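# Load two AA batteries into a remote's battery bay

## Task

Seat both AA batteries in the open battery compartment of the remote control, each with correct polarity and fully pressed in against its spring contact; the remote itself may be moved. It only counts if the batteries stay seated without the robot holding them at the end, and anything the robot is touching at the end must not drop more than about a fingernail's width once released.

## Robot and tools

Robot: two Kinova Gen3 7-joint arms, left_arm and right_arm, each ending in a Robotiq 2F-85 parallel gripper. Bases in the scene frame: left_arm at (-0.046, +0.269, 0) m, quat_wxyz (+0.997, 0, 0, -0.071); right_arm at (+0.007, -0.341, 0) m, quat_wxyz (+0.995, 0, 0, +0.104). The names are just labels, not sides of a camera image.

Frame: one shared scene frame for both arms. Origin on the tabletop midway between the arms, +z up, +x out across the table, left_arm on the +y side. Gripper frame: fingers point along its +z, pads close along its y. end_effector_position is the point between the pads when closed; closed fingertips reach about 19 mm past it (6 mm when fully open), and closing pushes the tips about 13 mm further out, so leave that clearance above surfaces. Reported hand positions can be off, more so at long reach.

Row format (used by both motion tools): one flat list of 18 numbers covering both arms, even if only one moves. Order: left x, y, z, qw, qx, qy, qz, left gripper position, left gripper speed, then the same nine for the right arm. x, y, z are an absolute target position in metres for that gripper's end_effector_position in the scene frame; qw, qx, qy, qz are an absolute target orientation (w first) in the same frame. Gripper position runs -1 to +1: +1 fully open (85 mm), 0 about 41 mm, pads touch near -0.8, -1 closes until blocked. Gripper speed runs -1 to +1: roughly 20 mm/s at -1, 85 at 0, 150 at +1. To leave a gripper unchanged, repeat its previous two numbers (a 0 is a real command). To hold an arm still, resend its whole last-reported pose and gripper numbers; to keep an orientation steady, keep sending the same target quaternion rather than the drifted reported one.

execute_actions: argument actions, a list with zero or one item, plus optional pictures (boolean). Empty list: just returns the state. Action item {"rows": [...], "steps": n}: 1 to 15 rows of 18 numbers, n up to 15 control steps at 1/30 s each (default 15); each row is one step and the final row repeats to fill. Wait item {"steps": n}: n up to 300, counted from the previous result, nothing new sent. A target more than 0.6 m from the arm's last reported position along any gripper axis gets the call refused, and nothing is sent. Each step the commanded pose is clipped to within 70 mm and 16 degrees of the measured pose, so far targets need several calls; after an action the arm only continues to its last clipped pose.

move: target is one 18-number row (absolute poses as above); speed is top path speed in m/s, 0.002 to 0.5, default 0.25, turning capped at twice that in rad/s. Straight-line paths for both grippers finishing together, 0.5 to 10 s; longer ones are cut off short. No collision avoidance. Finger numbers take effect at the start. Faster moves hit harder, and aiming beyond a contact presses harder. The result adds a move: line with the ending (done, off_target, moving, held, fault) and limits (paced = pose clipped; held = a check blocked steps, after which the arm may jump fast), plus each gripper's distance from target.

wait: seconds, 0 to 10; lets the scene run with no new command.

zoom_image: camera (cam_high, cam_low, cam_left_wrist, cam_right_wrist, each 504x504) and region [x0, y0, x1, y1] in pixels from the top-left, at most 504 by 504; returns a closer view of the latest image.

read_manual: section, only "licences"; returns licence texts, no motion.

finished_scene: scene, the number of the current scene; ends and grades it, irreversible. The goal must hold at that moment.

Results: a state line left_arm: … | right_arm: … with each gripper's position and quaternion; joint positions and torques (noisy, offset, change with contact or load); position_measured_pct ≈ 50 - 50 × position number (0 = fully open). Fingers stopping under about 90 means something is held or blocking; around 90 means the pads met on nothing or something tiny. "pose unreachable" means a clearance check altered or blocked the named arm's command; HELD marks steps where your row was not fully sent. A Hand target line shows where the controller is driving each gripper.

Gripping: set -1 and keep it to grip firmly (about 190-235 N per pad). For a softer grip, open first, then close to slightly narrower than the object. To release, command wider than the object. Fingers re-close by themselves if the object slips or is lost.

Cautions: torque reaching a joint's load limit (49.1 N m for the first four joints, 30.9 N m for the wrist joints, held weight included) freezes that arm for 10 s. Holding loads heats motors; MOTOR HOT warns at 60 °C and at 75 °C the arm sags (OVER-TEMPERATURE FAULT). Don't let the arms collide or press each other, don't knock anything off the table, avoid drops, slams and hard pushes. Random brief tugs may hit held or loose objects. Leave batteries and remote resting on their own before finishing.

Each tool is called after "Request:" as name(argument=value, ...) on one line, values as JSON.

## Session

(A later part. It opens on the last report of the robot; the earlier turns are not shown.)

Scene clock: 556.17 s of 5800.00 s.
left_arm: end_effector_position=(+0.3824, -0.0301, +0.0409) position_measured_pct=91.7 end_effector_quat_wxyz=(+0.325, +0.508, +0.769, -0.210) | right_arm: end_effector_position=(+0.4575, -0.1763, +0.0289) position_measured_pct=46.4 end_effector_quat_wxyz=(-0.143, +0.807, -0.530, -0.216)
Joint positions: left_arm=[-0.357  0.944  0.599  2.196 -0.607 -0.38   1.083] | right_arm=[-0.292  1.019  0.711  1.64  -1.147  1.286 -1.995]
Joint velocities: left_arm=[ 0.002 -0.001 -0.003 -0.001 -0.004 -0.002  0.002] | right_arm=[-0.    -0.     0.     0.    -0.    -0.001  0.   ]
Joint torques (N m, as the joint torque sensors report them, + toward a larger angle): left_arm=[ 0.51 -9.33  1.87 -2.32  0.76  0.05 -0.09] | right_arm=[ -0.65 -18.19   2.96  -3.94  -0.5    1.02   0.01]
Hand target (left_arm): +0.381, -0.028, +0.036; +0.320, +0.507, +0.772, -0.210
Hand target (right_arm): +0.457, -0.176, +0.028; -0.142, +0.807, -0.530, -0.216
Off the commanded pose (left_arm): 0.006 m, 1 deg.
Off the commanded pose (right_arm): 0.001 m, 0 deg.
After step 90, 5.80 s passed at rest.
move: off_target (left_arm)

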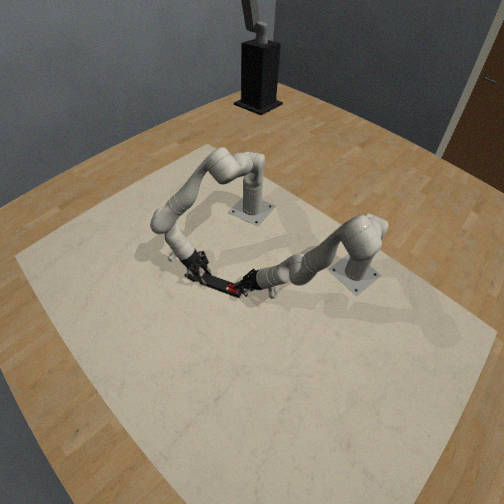

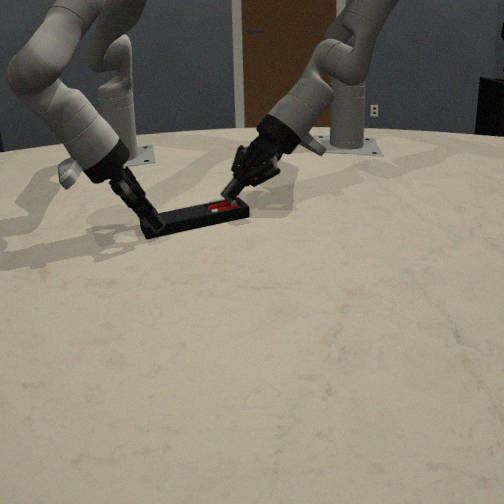

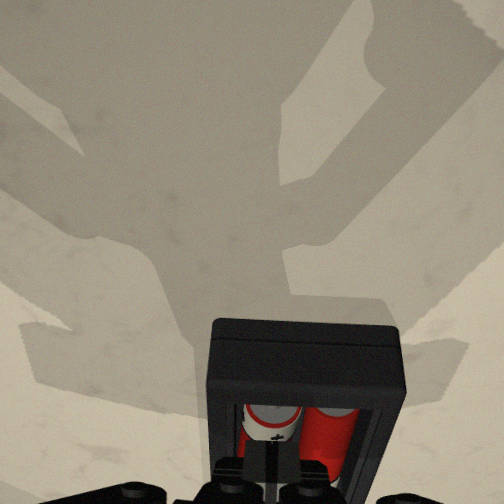

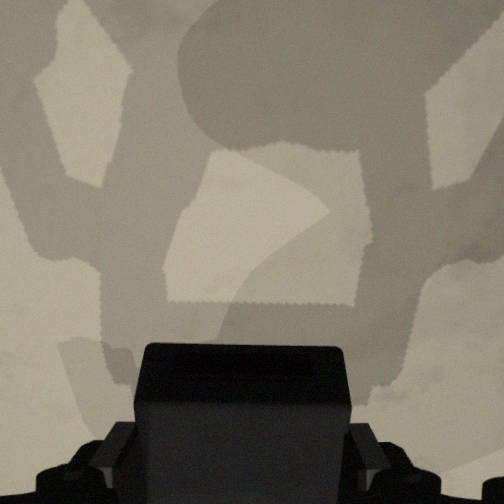

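Request:
move(target=[0.3825,-0.032,0.036,0.320,0.507,0.772,-0.210,-1,0,0.457,-0.176,0.028,-0.142,0.807,-0.530,-0.216,-1,0], speed=0.005)

Request:
move(target=[0.37,-0.005,0.08,0.320,0.507,0.772,-0.210,-1,0,0.457,-0.176,0.028,-0.142,0.807,-0.530,-0.216,-1,0], speed=0.05)

Request:
zoom_image(camera="cam_low", region=[195,185,255,225])

Request:
zoom_image(camera="cam_left_wrist", region=[180,280,420,480])

Scene clock: 568.47 s of 5800.00 s.
left_arm: end_effector_position=(+0.3845, -0.0338, +0.0407) position_measured_pct=91.7 end_effector_quat_wxyz=(+0.325, +0.508, +0.770, -0.210) | right_arm: end_effector_position=(+0.4576, -0.1764, +0.0289) position_measured_pct=46.4 end_effector_quat_wxyz=(-0.143, +0.807, -0.531, -0.216)
Joint positions: left_arm=[-0.345  0.945  0.596  2.187 -0.603 -0.378  1.09 ] | right_arm=[-0.292  1.019  0.712  1.64  -1.147  1.286 -1.995]
Joint velocities: left_arm=[ 0.002 -0.001 -0.002 -0.    -0.001 -0.001  0.004] | right_arm=[-0.    -0.     0.     0.    -0.     0.001  0.   ]
Joint torques (N m, as the joint torque sensors report them, + toward a larger angle): left_arm=[  1.06 -10.14   1.78  -1.95   0.75   0.23   0.1 ] | right_arm=[ -0.67 -18.37   3.13  -4.21  -0.46   1.08   0.02]
Hand target (left_arm): +0.382, -0.032, +0.036; +0.320, +0.507, +0.772, -0.210
Hand target (right_arm): +0.457, -0.176, +0.028; -0.142, +0.807, -0.530, -0.216
Off the commanded pose (left_arm): 0.005 m, 1 deg.
Off the commanded pose (right_arm): 0.001 m, 0 deg.
After step 90, 7.87 s passed at rest.
move: off_target (left_arm)

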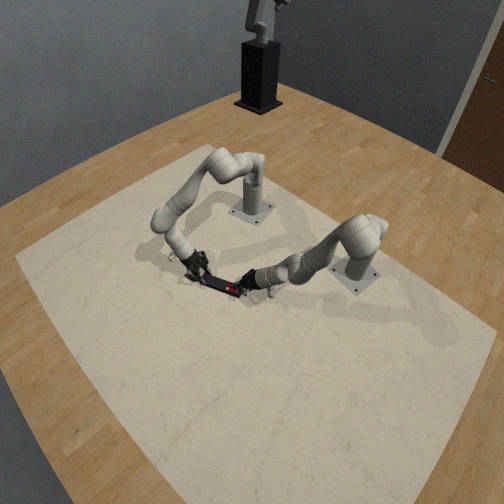

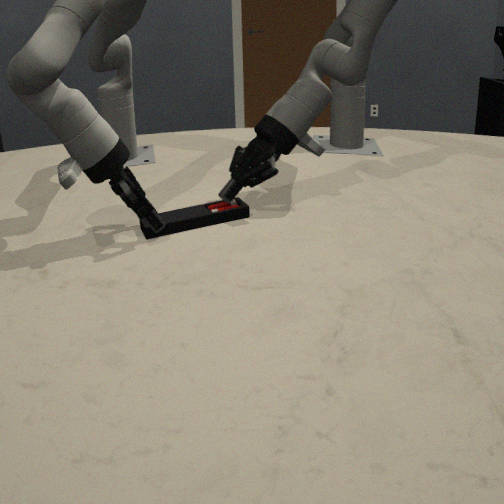

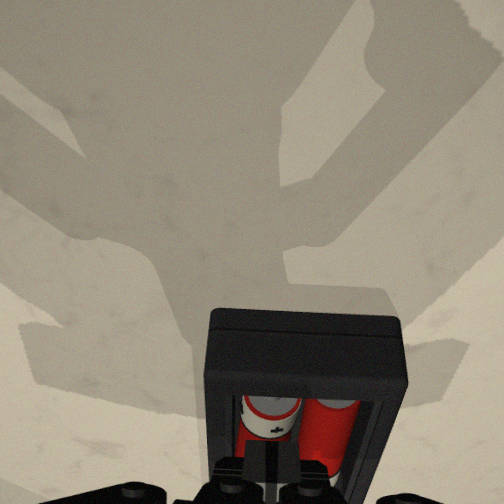

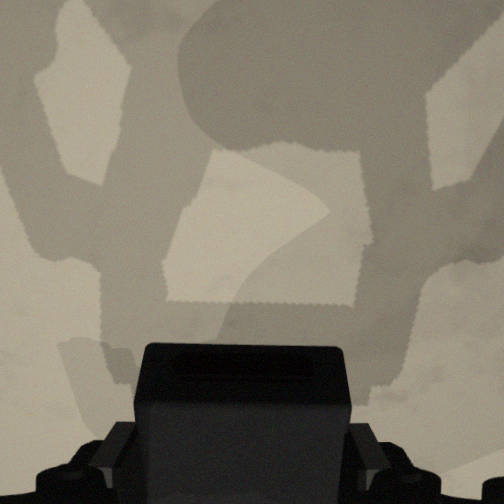

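Scene clock: 569.83 s of 5800.00 s.
left_arm: end_effector_position=(+0.3699, -0.0054, +0.0801) position_measured_pct=91.7 end_effector_quat_wxyz=(+0.320, +0.507, +0.772, -0.210) | right_arm: end_effector_position=(+0.4576, -0.1763, +0.0289) position_measured_pct=46.4 end_effector_quat_wxyz=(-0.143, +0.807, -0.530, -0.216)
Joint positions: left_arm=[-0.495  0.849  0.715  2.253 -0.662 -0.278  1.145] | right_arm=[-0.292  1.02   0.712  1.64  -1.147  1.286 -1.994]
Joint velocities: left_arm=[-0.009 -0.003  0.002 -0.    -0.     0.001  0.004] | right_arm=[-0.001  0.     0.001 -0.    -0.001 -0.001  0.   ]
Joint torques (N m, as the joint torque sensors report them, + toward a larger angle): left_arm=[  0.08 -12.99   5.34  -2.17   0.31  -1.64   0.27] | right_arm=[ -0.56 -18.37   3.19  -4.15  -0.48   1.06  -0.11]
Hand target (left_arm): +0.370, -0.005, +0.080; +0.320, +0.507, +0.772, -0.210
Hand target (right_arm): +0.457, -0.176, +0.028; -0.142, +0.807, -0.530, -0.216
Off the commanded pose (left_arm): 0.000 m, 0 deg.
Off the commanded pose (right_arm): 0.001 m, 0 deg.
move: done

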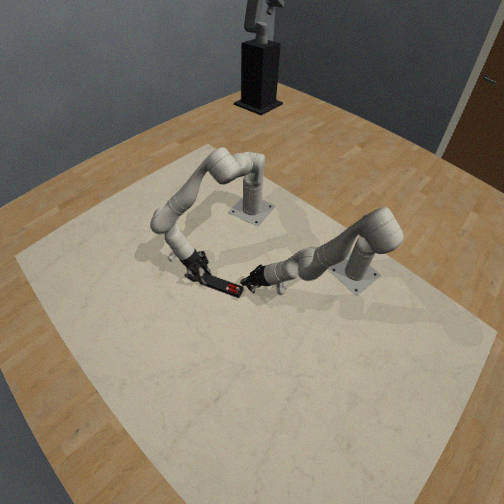

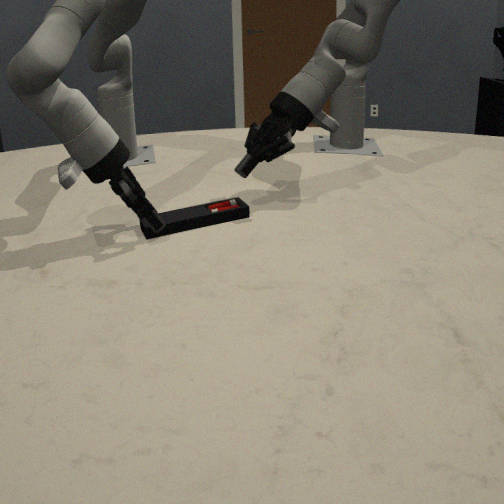

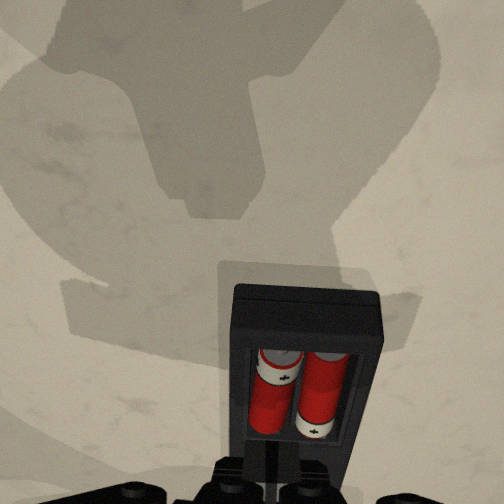

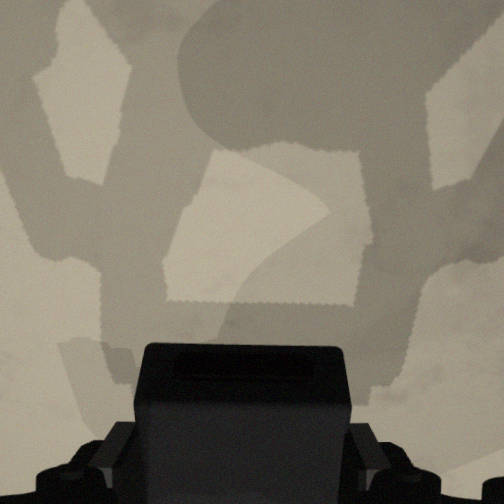

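Region (195, 185, 255, 225) of cam_low's 504x504 image, scaled by 8.400, with more detail than that image has.

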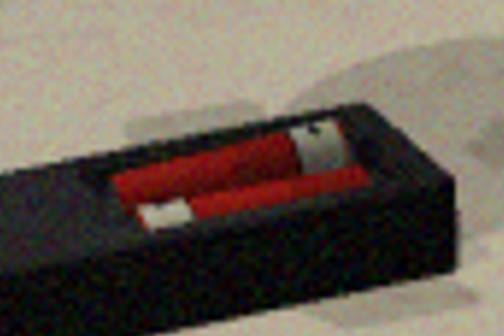

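Region (180, 280, 420, 480) of cam_left_wrist's 504x504 image, scaled by 2.100.

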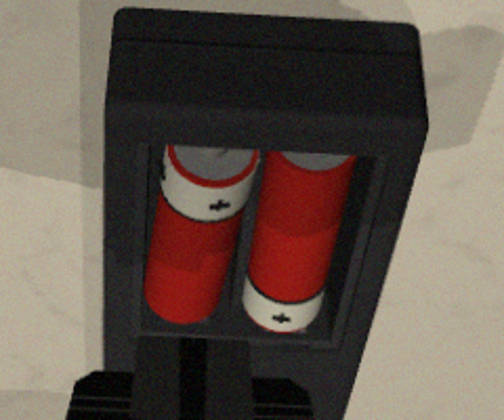

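Request:
move(target=[0.396,-0.058,0.05,0.320,0.507,0.772,-0.210,-1,0,0.457,-0.176,0.028,-0.142,0.807,-0.530,-0.216,-1,0], speed=0.04)

Request:
move(target=[0.396,-0.058,0.037,0.320,0.507,0.772,-0.210,-1,0,0.457,-0.176,0.028,-0.142,0.807,-0.530,-0.216,-1,0], speed=0.01)

Request:
zoom_image(camera="cam_low", region=[180,160,270,230])

Scene clock: 591.00 s of 5800.00 s.
left_arm: end_effector_position=(+0.3962, -0.0575, +0.0498) position_measured_pct=91.7 end_effector_quat_wxyz=(+0.320, +0.507, +0.772, -0.210) | right_arm: end_effector_position=(+0.4576, -0.1763, +0.0289) position_measured_pct=46.4 end_effector_quat_wxyz=(-0.143, +0.807, -0.530, -0.216)
Joint positions: left_arm=[-0.296  0.928  0.62   2.122 -0.575 -0.309  1.135] | right_arm=[-0.293  1.02   0.713  1.64  -1.148  1.287 -1.994]
Joint velocities: left_arm=[ 0.006  0.004 -0.    -0.002  0.003  0.    -0.   ] | right_arm=[ 0.001  0.001  0.     0.    -0.001 -0.     0.   ]
Joint torques (N m, as the joint torque sensors report them, + toward a larger angle): left_arm=[  0.02 -15.16   5.38  -2.71   0.33  -1.7   -0.02] | right_arm=[ -0.62 -18.43   3.04  -4.08  -0.37   1.07  -0.05]
Hand target (left_arm): +0.396, -0.058, +0.050; +0.320, +0.507, +0.772, -0.210
Hand target (right_arm): +0.457, -0.176, +0.028; -0.142, +0.807, -0.530, -0.216
Off the commanded pose (left_arm): 0.001 m, 0 deg.
Off the commanded pose (right_arm): 0.001 m, 0 deg.
After step 90, 16.20 s passed at rest.
move: done

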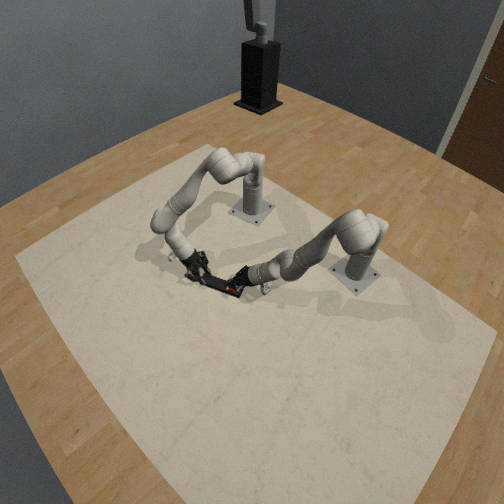

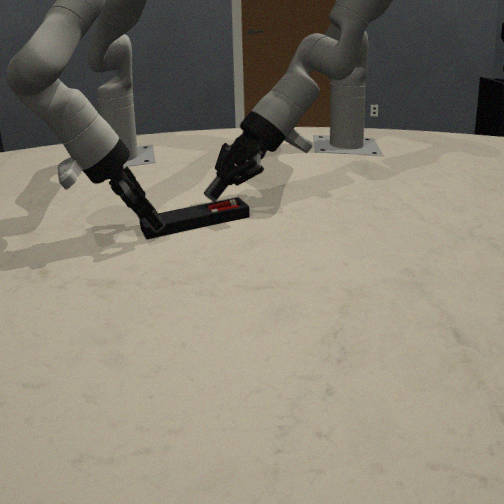

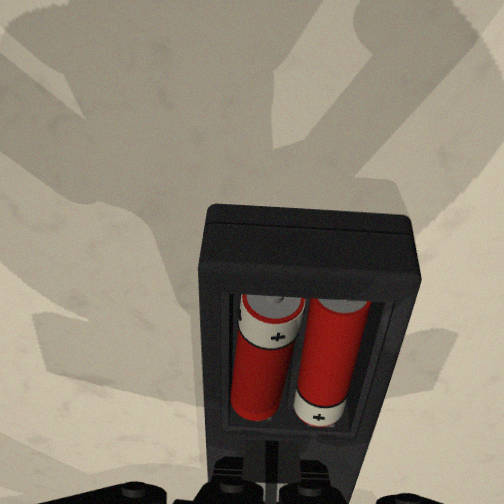

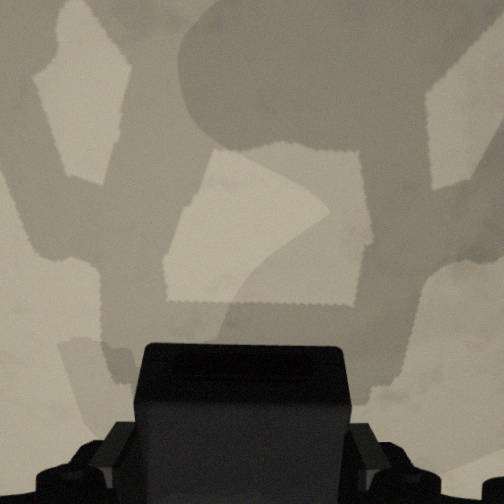

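Scene clock: 592.50 s of 5800.00 s.
left_arm: end_effector_position=(+0.3968, -0.0589, +0.0389) position_measured_pct=91.7 end_effector_quat_wxyz=(+0.322, +0.507, +0.771, -0.210) | right_arm: end_effector_position=(+0.4577, -0.1764, +0.0289) position_measured_pct=46.4 end_effector_quat_wxyz=(-0.143, +0.807, -0.530, -0.216)
Joint positions: left_arm=[-0.279  0.954  0.595  2.119 -0.575 -0.342  1.12 ] | right_arm=[-0.293  1.02   0.713  1.64  -1.148  1.287 -1.994]
Joint velocities: left_arm=[ 0.002 -0.    -0.002 -0.001 -0.001 -0.002  0.002] | right_arm=[ 0.     0.002  0.    -0.    -0.001  0.001 -0.   ]
Joint torques (N m, as the joint torque sensors report them, + toward a larger angle): left_arm=[  0.4  -13.81   3.81  -2.06   0.57  -0.95   0.1 ] | right_arm=[ -0.41 -18.1    2.93  -4.34  -0.59   1.22  -0.01]
Hand target (left_arm): +0.396, -0.058, +0.037; +0.320, +0.507, +0.772, -0.210
Hand target (right_arm): +0.457, -0.176, +0.028; -0.142, +0.807, -0.530, -0.216
Off the commanded pose (left_arm): 0.002 m, 0 deg.
Off the commanded pose (right_arm): 0.001 m, 0 deg.
move: done

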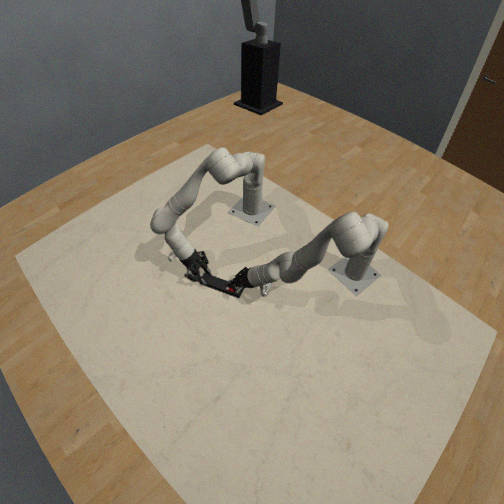

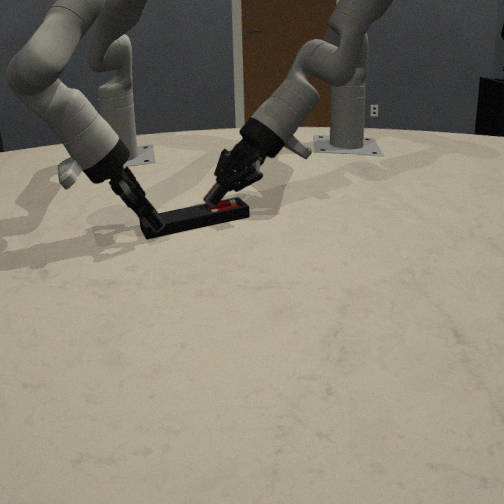

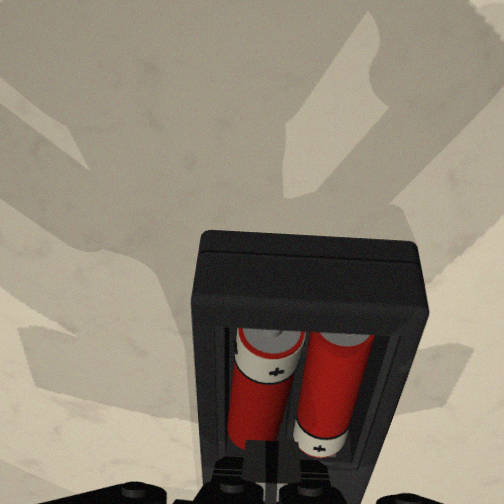

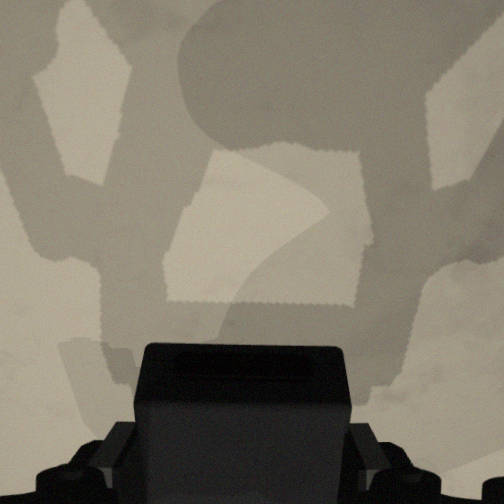

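Region (180, 160, 270, 230) of cam_low's 504x504 image, scaled by 5.600, with more detail than that image has.

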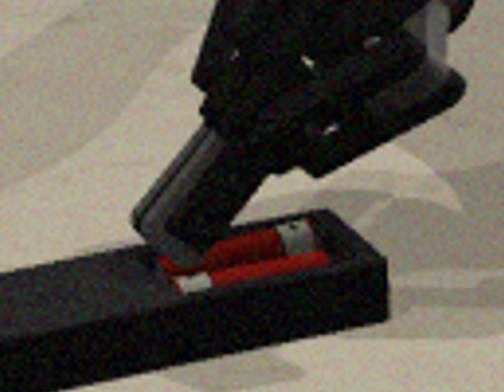

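Request:
move(target=[0.390,-0.045,0.052,0.320,0.507,0.772,-0.210,-1,0,0.457,-0.176,0.028,-0.142,0.807,-0.530,-0.216,-1,0], speed=0.04)

Request:
move(target=[0.378,-0.021,0.048,0.320,0.507,0.772,-0.210,-1,0,0.457,-0.176,0.028,-0.142,0.807,-0.530,-0.216,-1,0], speed=0.04)

Request:
move(target=[0.378,-0.022,0.038,0.320,0.507,0.772,-0.210,-1,0,0.457,-0.176,0.028,-0.142,0.807,-0.530,-0.216,-1,0], speed=0.008)

Request:
zoom_image(camera="cam_low", region=[200,170,260,220])

Scene clock: 619.53 s of 5800.00 s.
left_arm: end_effector_position=(+0.3898, -0.0453, +0.0519) position_measured_pct=91.7 end_effector_quat_wxyz=(+0.320, +0.507, +0.772, -0.210) | right_arm: end_effector_position=(+0.4577, -0.1764, +0.0289) position_measured_pct=46.4 end_effector_quat_wxyz=(-0.143, +0.807, -0.530, -0.215)
Joint positions: left_arm=[-0.331  0.919  0.626  2.154 -0.595 -0.319  1.131] | right_arm=[-0.293  1.02   0.714  1.64  -1.148  1.287 -1.994]
Joint velocities: left_arm=[-0.007 -0.004  0.001  0.002  0.     0.002  0.   ] | right_arm=[-0.    -0.001 -0.     0.     0.001  0.002  0.   ]
Joint torques (N m, as the joint torque sensors report them, + toward a larger angle): left_arm=[  0.61 -14.52   5.5   -2.17   0.16  -1.57  -0.06] | right_arm=[ -0.64 -18.51   3.03  -4.    -0.48   1.14  -0.01]
Hand target (left_arm): +0.390, -0.045, +0.052; +0.320, +0.507, +0.772, -0.210
Hand target (right_arm): +0.457, -0.176, +0.028; -0.142, +0.807, -0.530, -0.216
Off the commanded pose (left_arm): 0.000 m, 0 deg.
Off the commanded pose (right_arm): 0.001 m, 0 deg.
After step 90, 23.23 s passed at rest.
move: done

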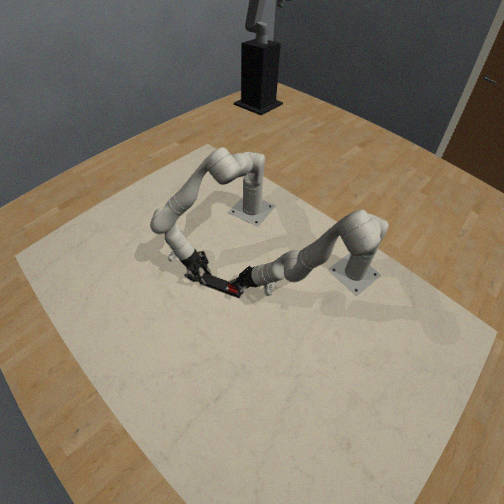

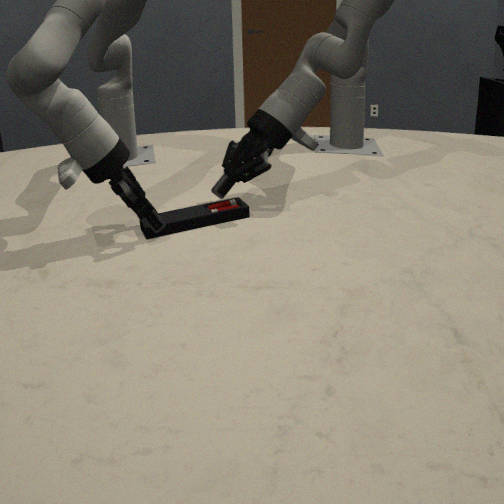

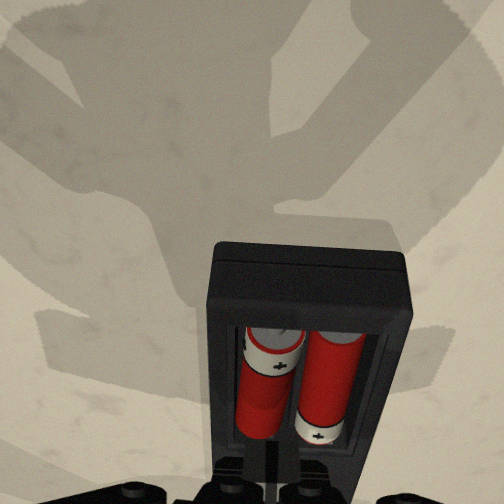

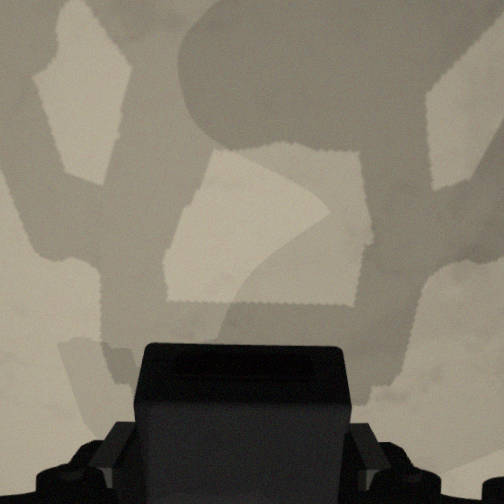

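Scene clock: 620.50 s of 5800.00 s.
left_arm: end_effector_position=(+0.3778, -0.0213, +0.0481) position_measured_pct=91.7 end_effector_quat_wxyz=(+0.320, +0.507, +0.772, -0.210) | right_arm: end_effector_position=(+0.4577, -0.1764, +0.0289) position_measured_pct=46.4 end_effector_quat_wxyz=(-0.143, +0.807, -0.530, -0.215)
Joint positions: left_arm=[-0.389  0.92   0.617  2.213 -0.629 -0.355  1.107] | right_arm=[-0.293  1.02   0.714  1.64  -1.149  1.288 -1.994]
Joint velocities: left_arm=[-0.004 -0.     0.     0.001 -0.001 -0.002  0.001] | right_arm=[ 0.001 -0.    -0.     0.    -0.001  0.003  0.   ]
Joint torques (N m, as the joint torque sensors report them, + toward a larger angle): left_arm=[  0.61 -14.45   5.13  -2.48   0.23  -1.75  -0.1 ] | right_arm=[ -0.8  -18.09   3.02  -4.27  -0.36   1.15   0.  ]
Hand target (left_arm): +0.378, -0.021, +0.048; +0.320, +0.507, +0.772, -0.210
Hand target (right_arm): +0.457, -0.176, +0.028; -0.142, +0.807, -0.530, -0.216
Off the commanded pose (left_arm): 0.000 m, 0 deg.
Off the commanded pose (right_arm): 0.001 m, 0 deg.
move: done

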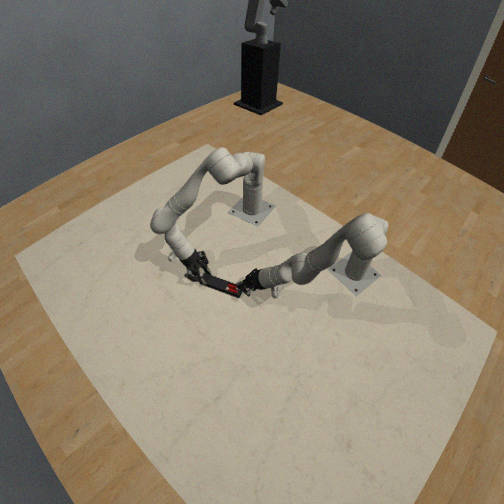

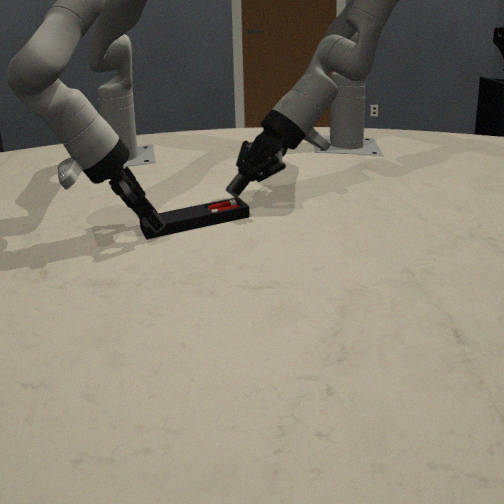

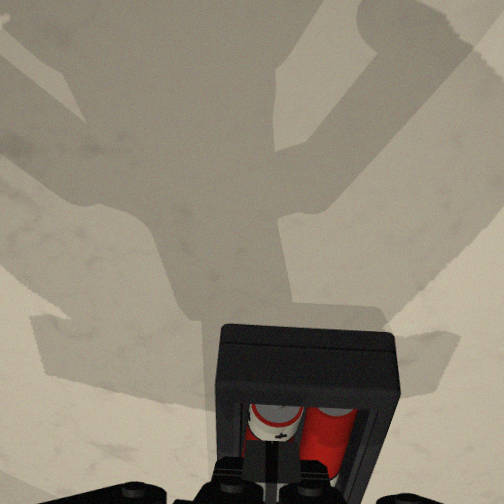

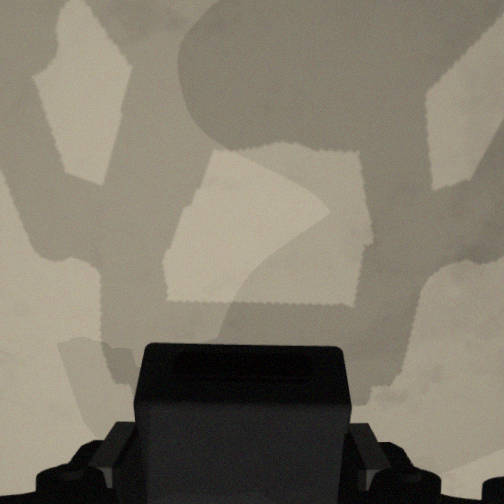

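Scene clock: 622.10 s of 5800.00 s.
left_arm: end_effector_position=(+0.3784, -0.0228, +0.0392) position_measured_pct=91.7 end_effector_quat_wxyz=(+0.321, +0.508, +0.771, -0.210) | right_arm: end_effector_position=(+0.4577, -0.1765, +0.0289) position_measured_pct=46.4 end_effector_quat_wxyz=(-0.143, +0.807, -0.531, -0.215)
Joint positions: left_arm=[-0.37   0.942  0.593  2.21  -0.626 -0.382  1.094] | right_arm=[-0.293  1.02   0.715  1.64  -1.149  1.288 -1.994]
Joint velocities: left_arm=[ 0.001  0.004 -0.003 -0.002  0.001  0.     0.002] | right_arm=[-0.001  0.002 -0.     0.     0.     0.001  0.   ]
Joint torques (N m, as the joint torque sensors report them, + toward a larger angle): left_arm=[ -0.16 -14.31   3.75  -1.36   0.43  -1.11  -0.12] | right_arm=[ -0.91 -18.06   2.95  -4.33  -0.33   1.14   0.01]
Hand target (left_arm): +0.378, -0.022, +0.038; +0.320, +0.507, +0.772, -0.210
Hand target (right_arm): +0.457, -0.176, +0.028; -0.142, +0.807, -0.530, -0.216
Off the commanded pose (left_arm): 0.002 m, 0 deg.
Off the commanded pose (right_arm): 0.001 m, 0 deg.
move: done

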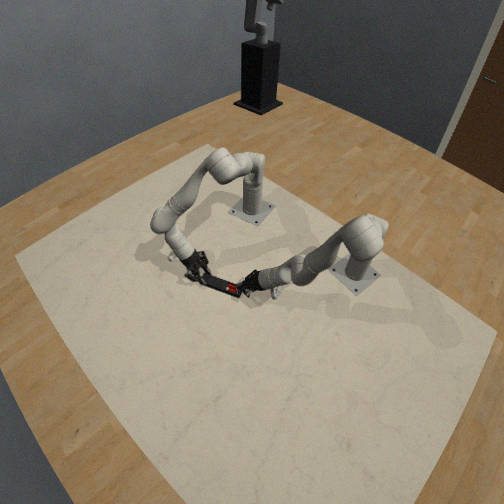

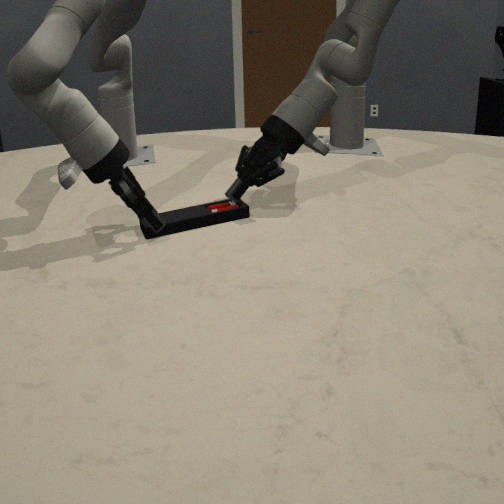

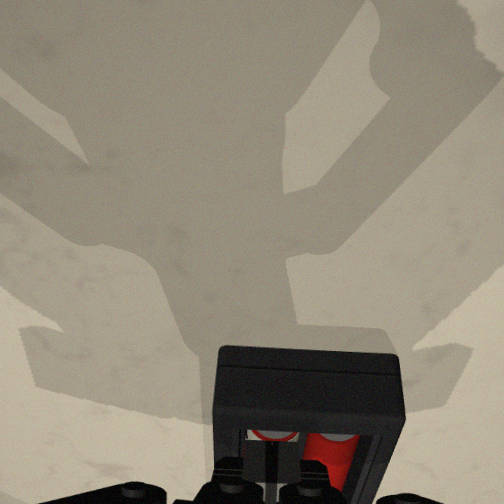

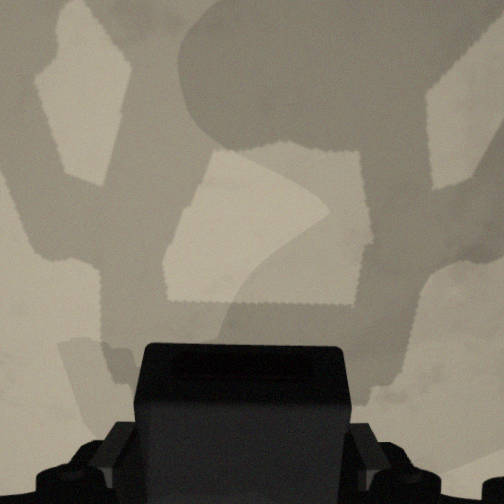

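Region (200, 170, 260, 220) of cam_low's 504x504 image, scaled by 8.400, with more detail than that image has.

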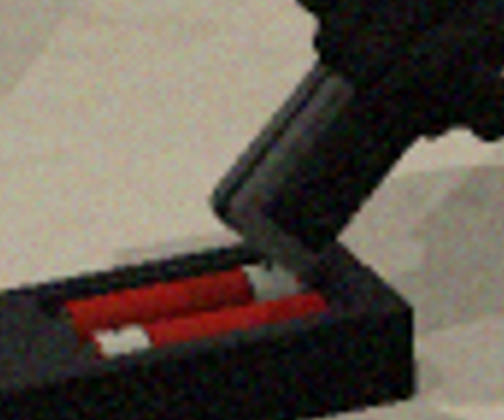

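Request:
move(target=[0.378,-0.023,0.036,0.320,0.507,0.772,-0.210,-1,0,0.457,-0.176,0.028,-0.142,0.807,-0.530,-0.216,-1,0], speed=0.008)

Request:
move(target=[0.37,-0.005,0.08,0.320,0.507,0.772,-0.210,-1,0,0.457,-0.176,0.028,-0.142,0.807,-0.530,-0.216,0.6,0], speed=0.05)

Request:
zoom_image(camera="cam_low", region=[195,185,255,225])

Request:
zoom_image(camera="cam_left_wrist", region=[180,280,420,480])

Scene clock: 632.50 s of 5800.00 s.
left_arm: end_effector_position=(+0.3788, -0.0234, +0.0383) position_measured_pct=91.7 end_effector_quat_wxyz=(+0.322, +0.508, +0.771, -0.210) | right_arm: end_effector_position=(+0.4579, -0.1768, +0.0289) position_measured_pct=46.4 end_effector_quat_wxyz=(-0.143, +0.807, -0.531, -0.215)
Joint positions: left_arm=[-0.365  0.943  0.588  2.209 -0.624 -0.388  1.092] | right_arm=[-0.293  1.021  0.715  1.64  -1.149  1.288 -1.994]
Joint velocities: left_arm=[ 0.002 -0.    -0.002  0.001 -0.001 -0.002  0.003] | right_arm=[-0.001 -0.001  0.     0.     0.    -0.     0.   ]
Joint torques (N m, as the joint torque sensors report them, + toward a larger angle): left_arm=[  1.   -11.6    3.79  -2.1    0.78  -0.65   0.07] | right_arm=[ -0.69 -18.01   2.93  -3.89  -0.52   1.18   0.02]
Hand target (left_arm): +0.378, -0.023, +0.036; +0.320, +0.507, +0.772, -0.210
Hand target (right_arm): +0.457, -0.176, +0.028; -0.142, +0.807, -0.530, -0.216
Off the commanded pose (left_arm): 0.003 m, 0 deg.
Off the commanded pose (right_arm): 0.002 m, 0 deg.
After step 90, 6.70 s passed at rest.
move: done

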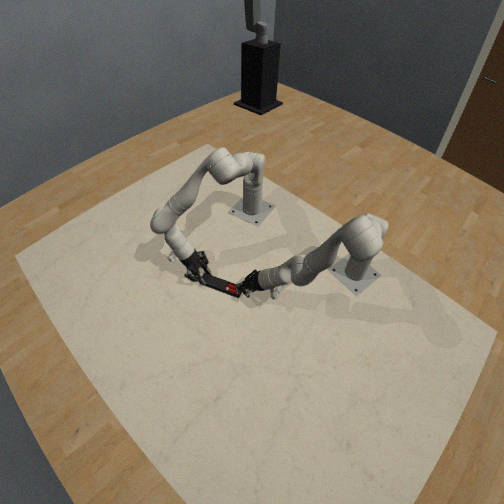

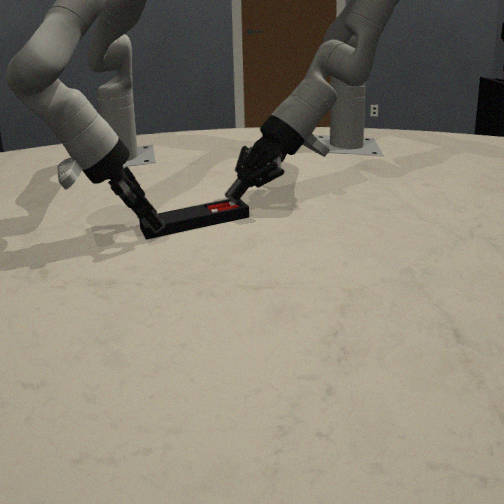

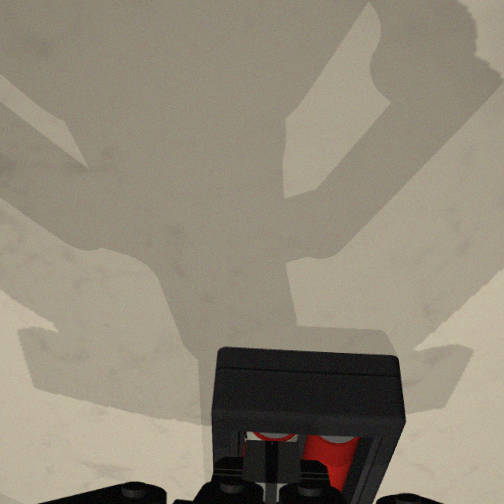

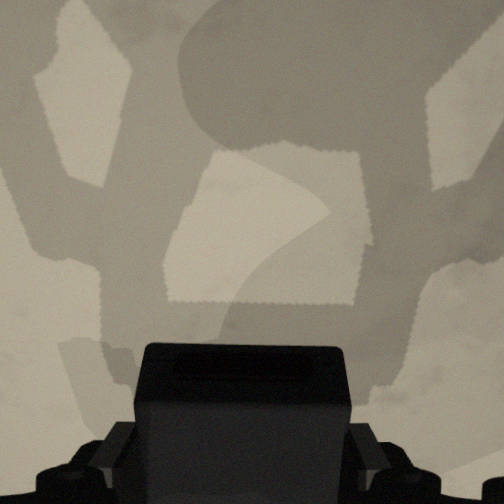

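Scene clock: 633.77 s of 5800.00 s.
left_arm: end_effector_position=(+0.3699, -0.0054, +0.0800) position_measured_pct=91.7 end_effector_quat_wxyz=(+0.320, +0.507, +0.772, -0.210) | right_arm: end_effector_position=(+0.4570, -0.1760, +0.0280) position_measured_pct=19.8 end_effector_quat_wxyz=(-0.142, +0.807, -0.530, -0.216)
Joint positions: left_arm=[-0.492  0.847  0.711  2.253 -0.671 -0.28   1.155] | right_arm=[-0.294  1.022  0.714  1.64  -1.149  1.287 -1.994]
Joint velocities: left_arm=[-0.008 -0.004  0.003  0.001 -0.     0.004  0.003] | right_arm=[ 0.    -0.001  0.001 -0.     0.    -0.001  0.   ]
Joint torques (N m, as the joint torque sensors report them, + toward a larger angle): left_arm=[  0.01 -13.33   4.29  -2.01   0.34  -1.77   0.19] | right_arm=[  0.   -19.54   3.69  -4.45  -0.39   1.37  -0.15]
Hand target (left_arm): +0.370, -0.005, +0.080; +0.320, +0.507, +0.772, -0.210
Hand target (right_arm): +0.457, -0.176, +0.028; -0.142, +0.807, -0.530, -0.216
Off the commanded pose (left_arm): 0.000 m, 0 deg.
Off the commanded pose (right_arm): 0.000 m, 0 deg.
move: done

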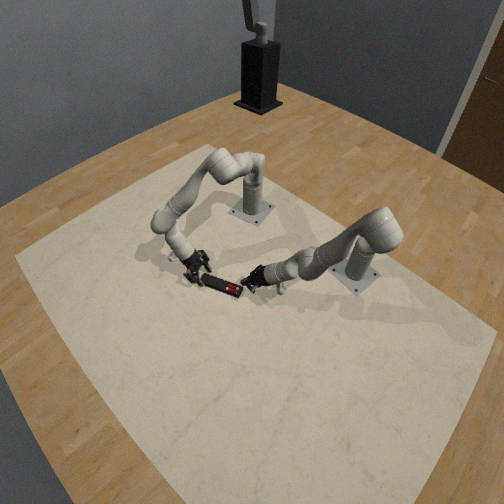

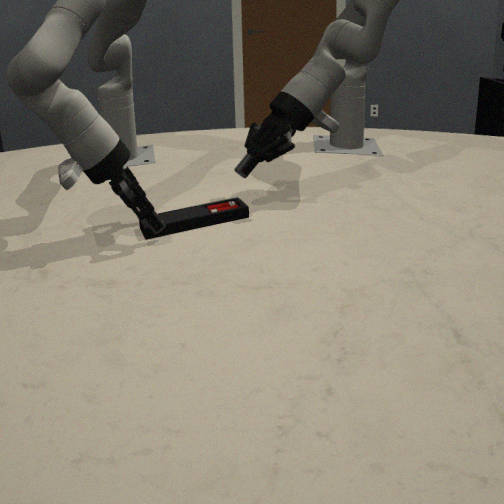

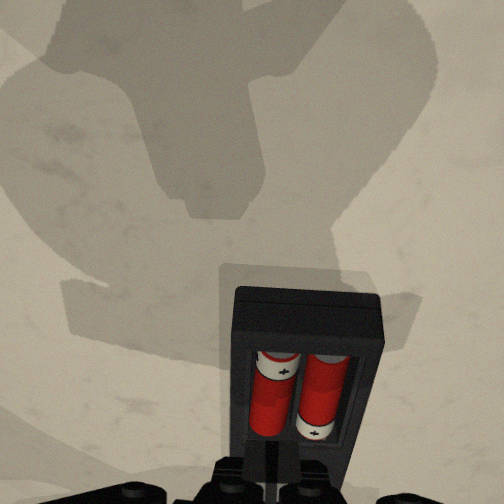

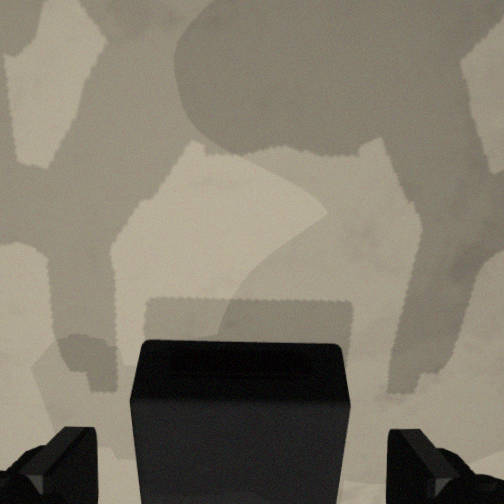

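Region (195, 185, 255, 225) of cam_low's 504x504 image, scaled by 8.400, with more detail than that image has.

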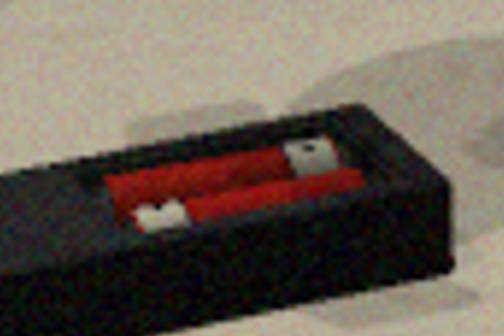

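Region (180, 280, 420, 480) of cam_left_wrist's 504x504 image, scaled by 2.100.

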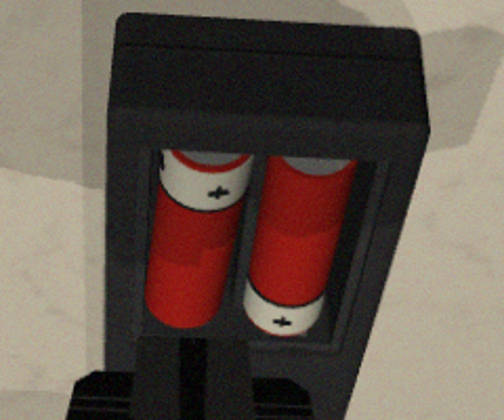

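Request:
move(target=[0.33,0.10,0.16,0.320,0.507,0.772,-0.210,-1,0,0.47,-0.20,0.12,-0.142,0.807,-0.530,-0.216,0.6,0], speed=0.2)

Request:
finished_scene(scene=2)

Scene clock: 645.33 s of 5800.00 s.
left_arm: end_effector_position=(+0.3302, +0.0996, +0.1608) position_measured_pct=91.7 end_effector_quat_wxyz=(+0.321, +0.508, +0.772, -0.209) | right_arm: end_effector_position=(+0.4703, -0.2000, +0.1200) position_measured_pct=19.8 end_effector_quat_wxyz=(-0.142, +0.807, -0.530, -0.216)
Joint positions: left_arm=[-1.164  0.861  1.316  2.361 -0.894  0.15   1.268] | right_arm=[-0.274  0.889  0.793  1.551 -1.019  1.447 -2.11 ]
Joint velocities: left_arm=[-0.014  0.029  0.012 -0.011  0.006  0.025 -0.007] | right_arm=[ 0.  0.  0. -0. -0. -0. -0.]
Joint torques (N m, as the joint torque sensors report them, + toward a larger angle): left_arm=[ 0.73 -8.95  6.13 -3.36  0.61 -1.77  0.38] | right_arm=[  0.09 -18.8    3.94  -5.44  -0.4    1.4   -0.21]
Hand target (left_arm): +0.330, +0.100, +0.161; +0.321, +0.507, +0.772, -0.210
Hand target (right_arm): +0.470, -0.200, +0.120; -0.142, +0.807, -0.530, -0.216
Off the commanded pose (left_arm): 0.001 m, 0 deg.
Off the commanded pose (right_arm): 0.000 m, 0 deg.
After step 90, 7.13 s passed at rest.
move: done

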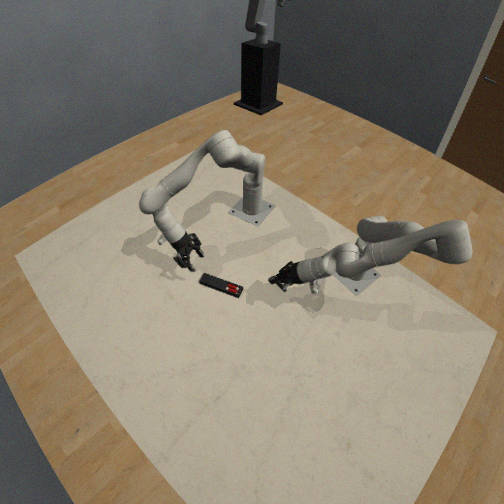

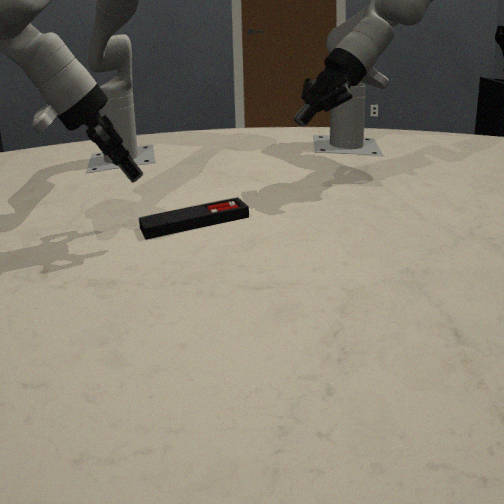

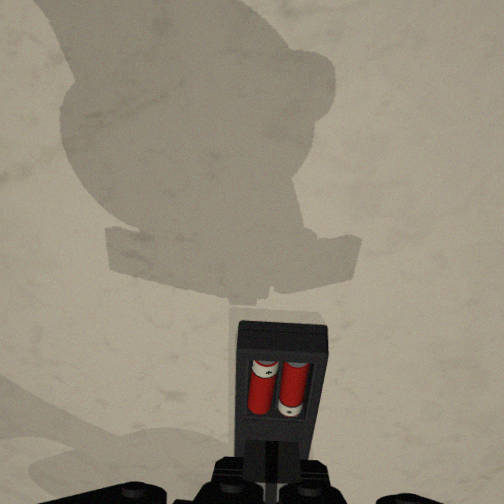

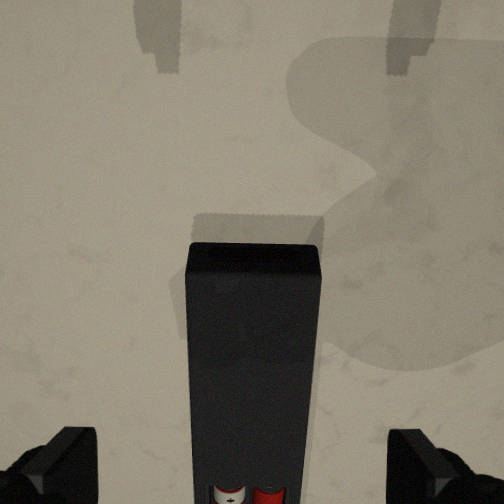

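The scene is finished: the task was done.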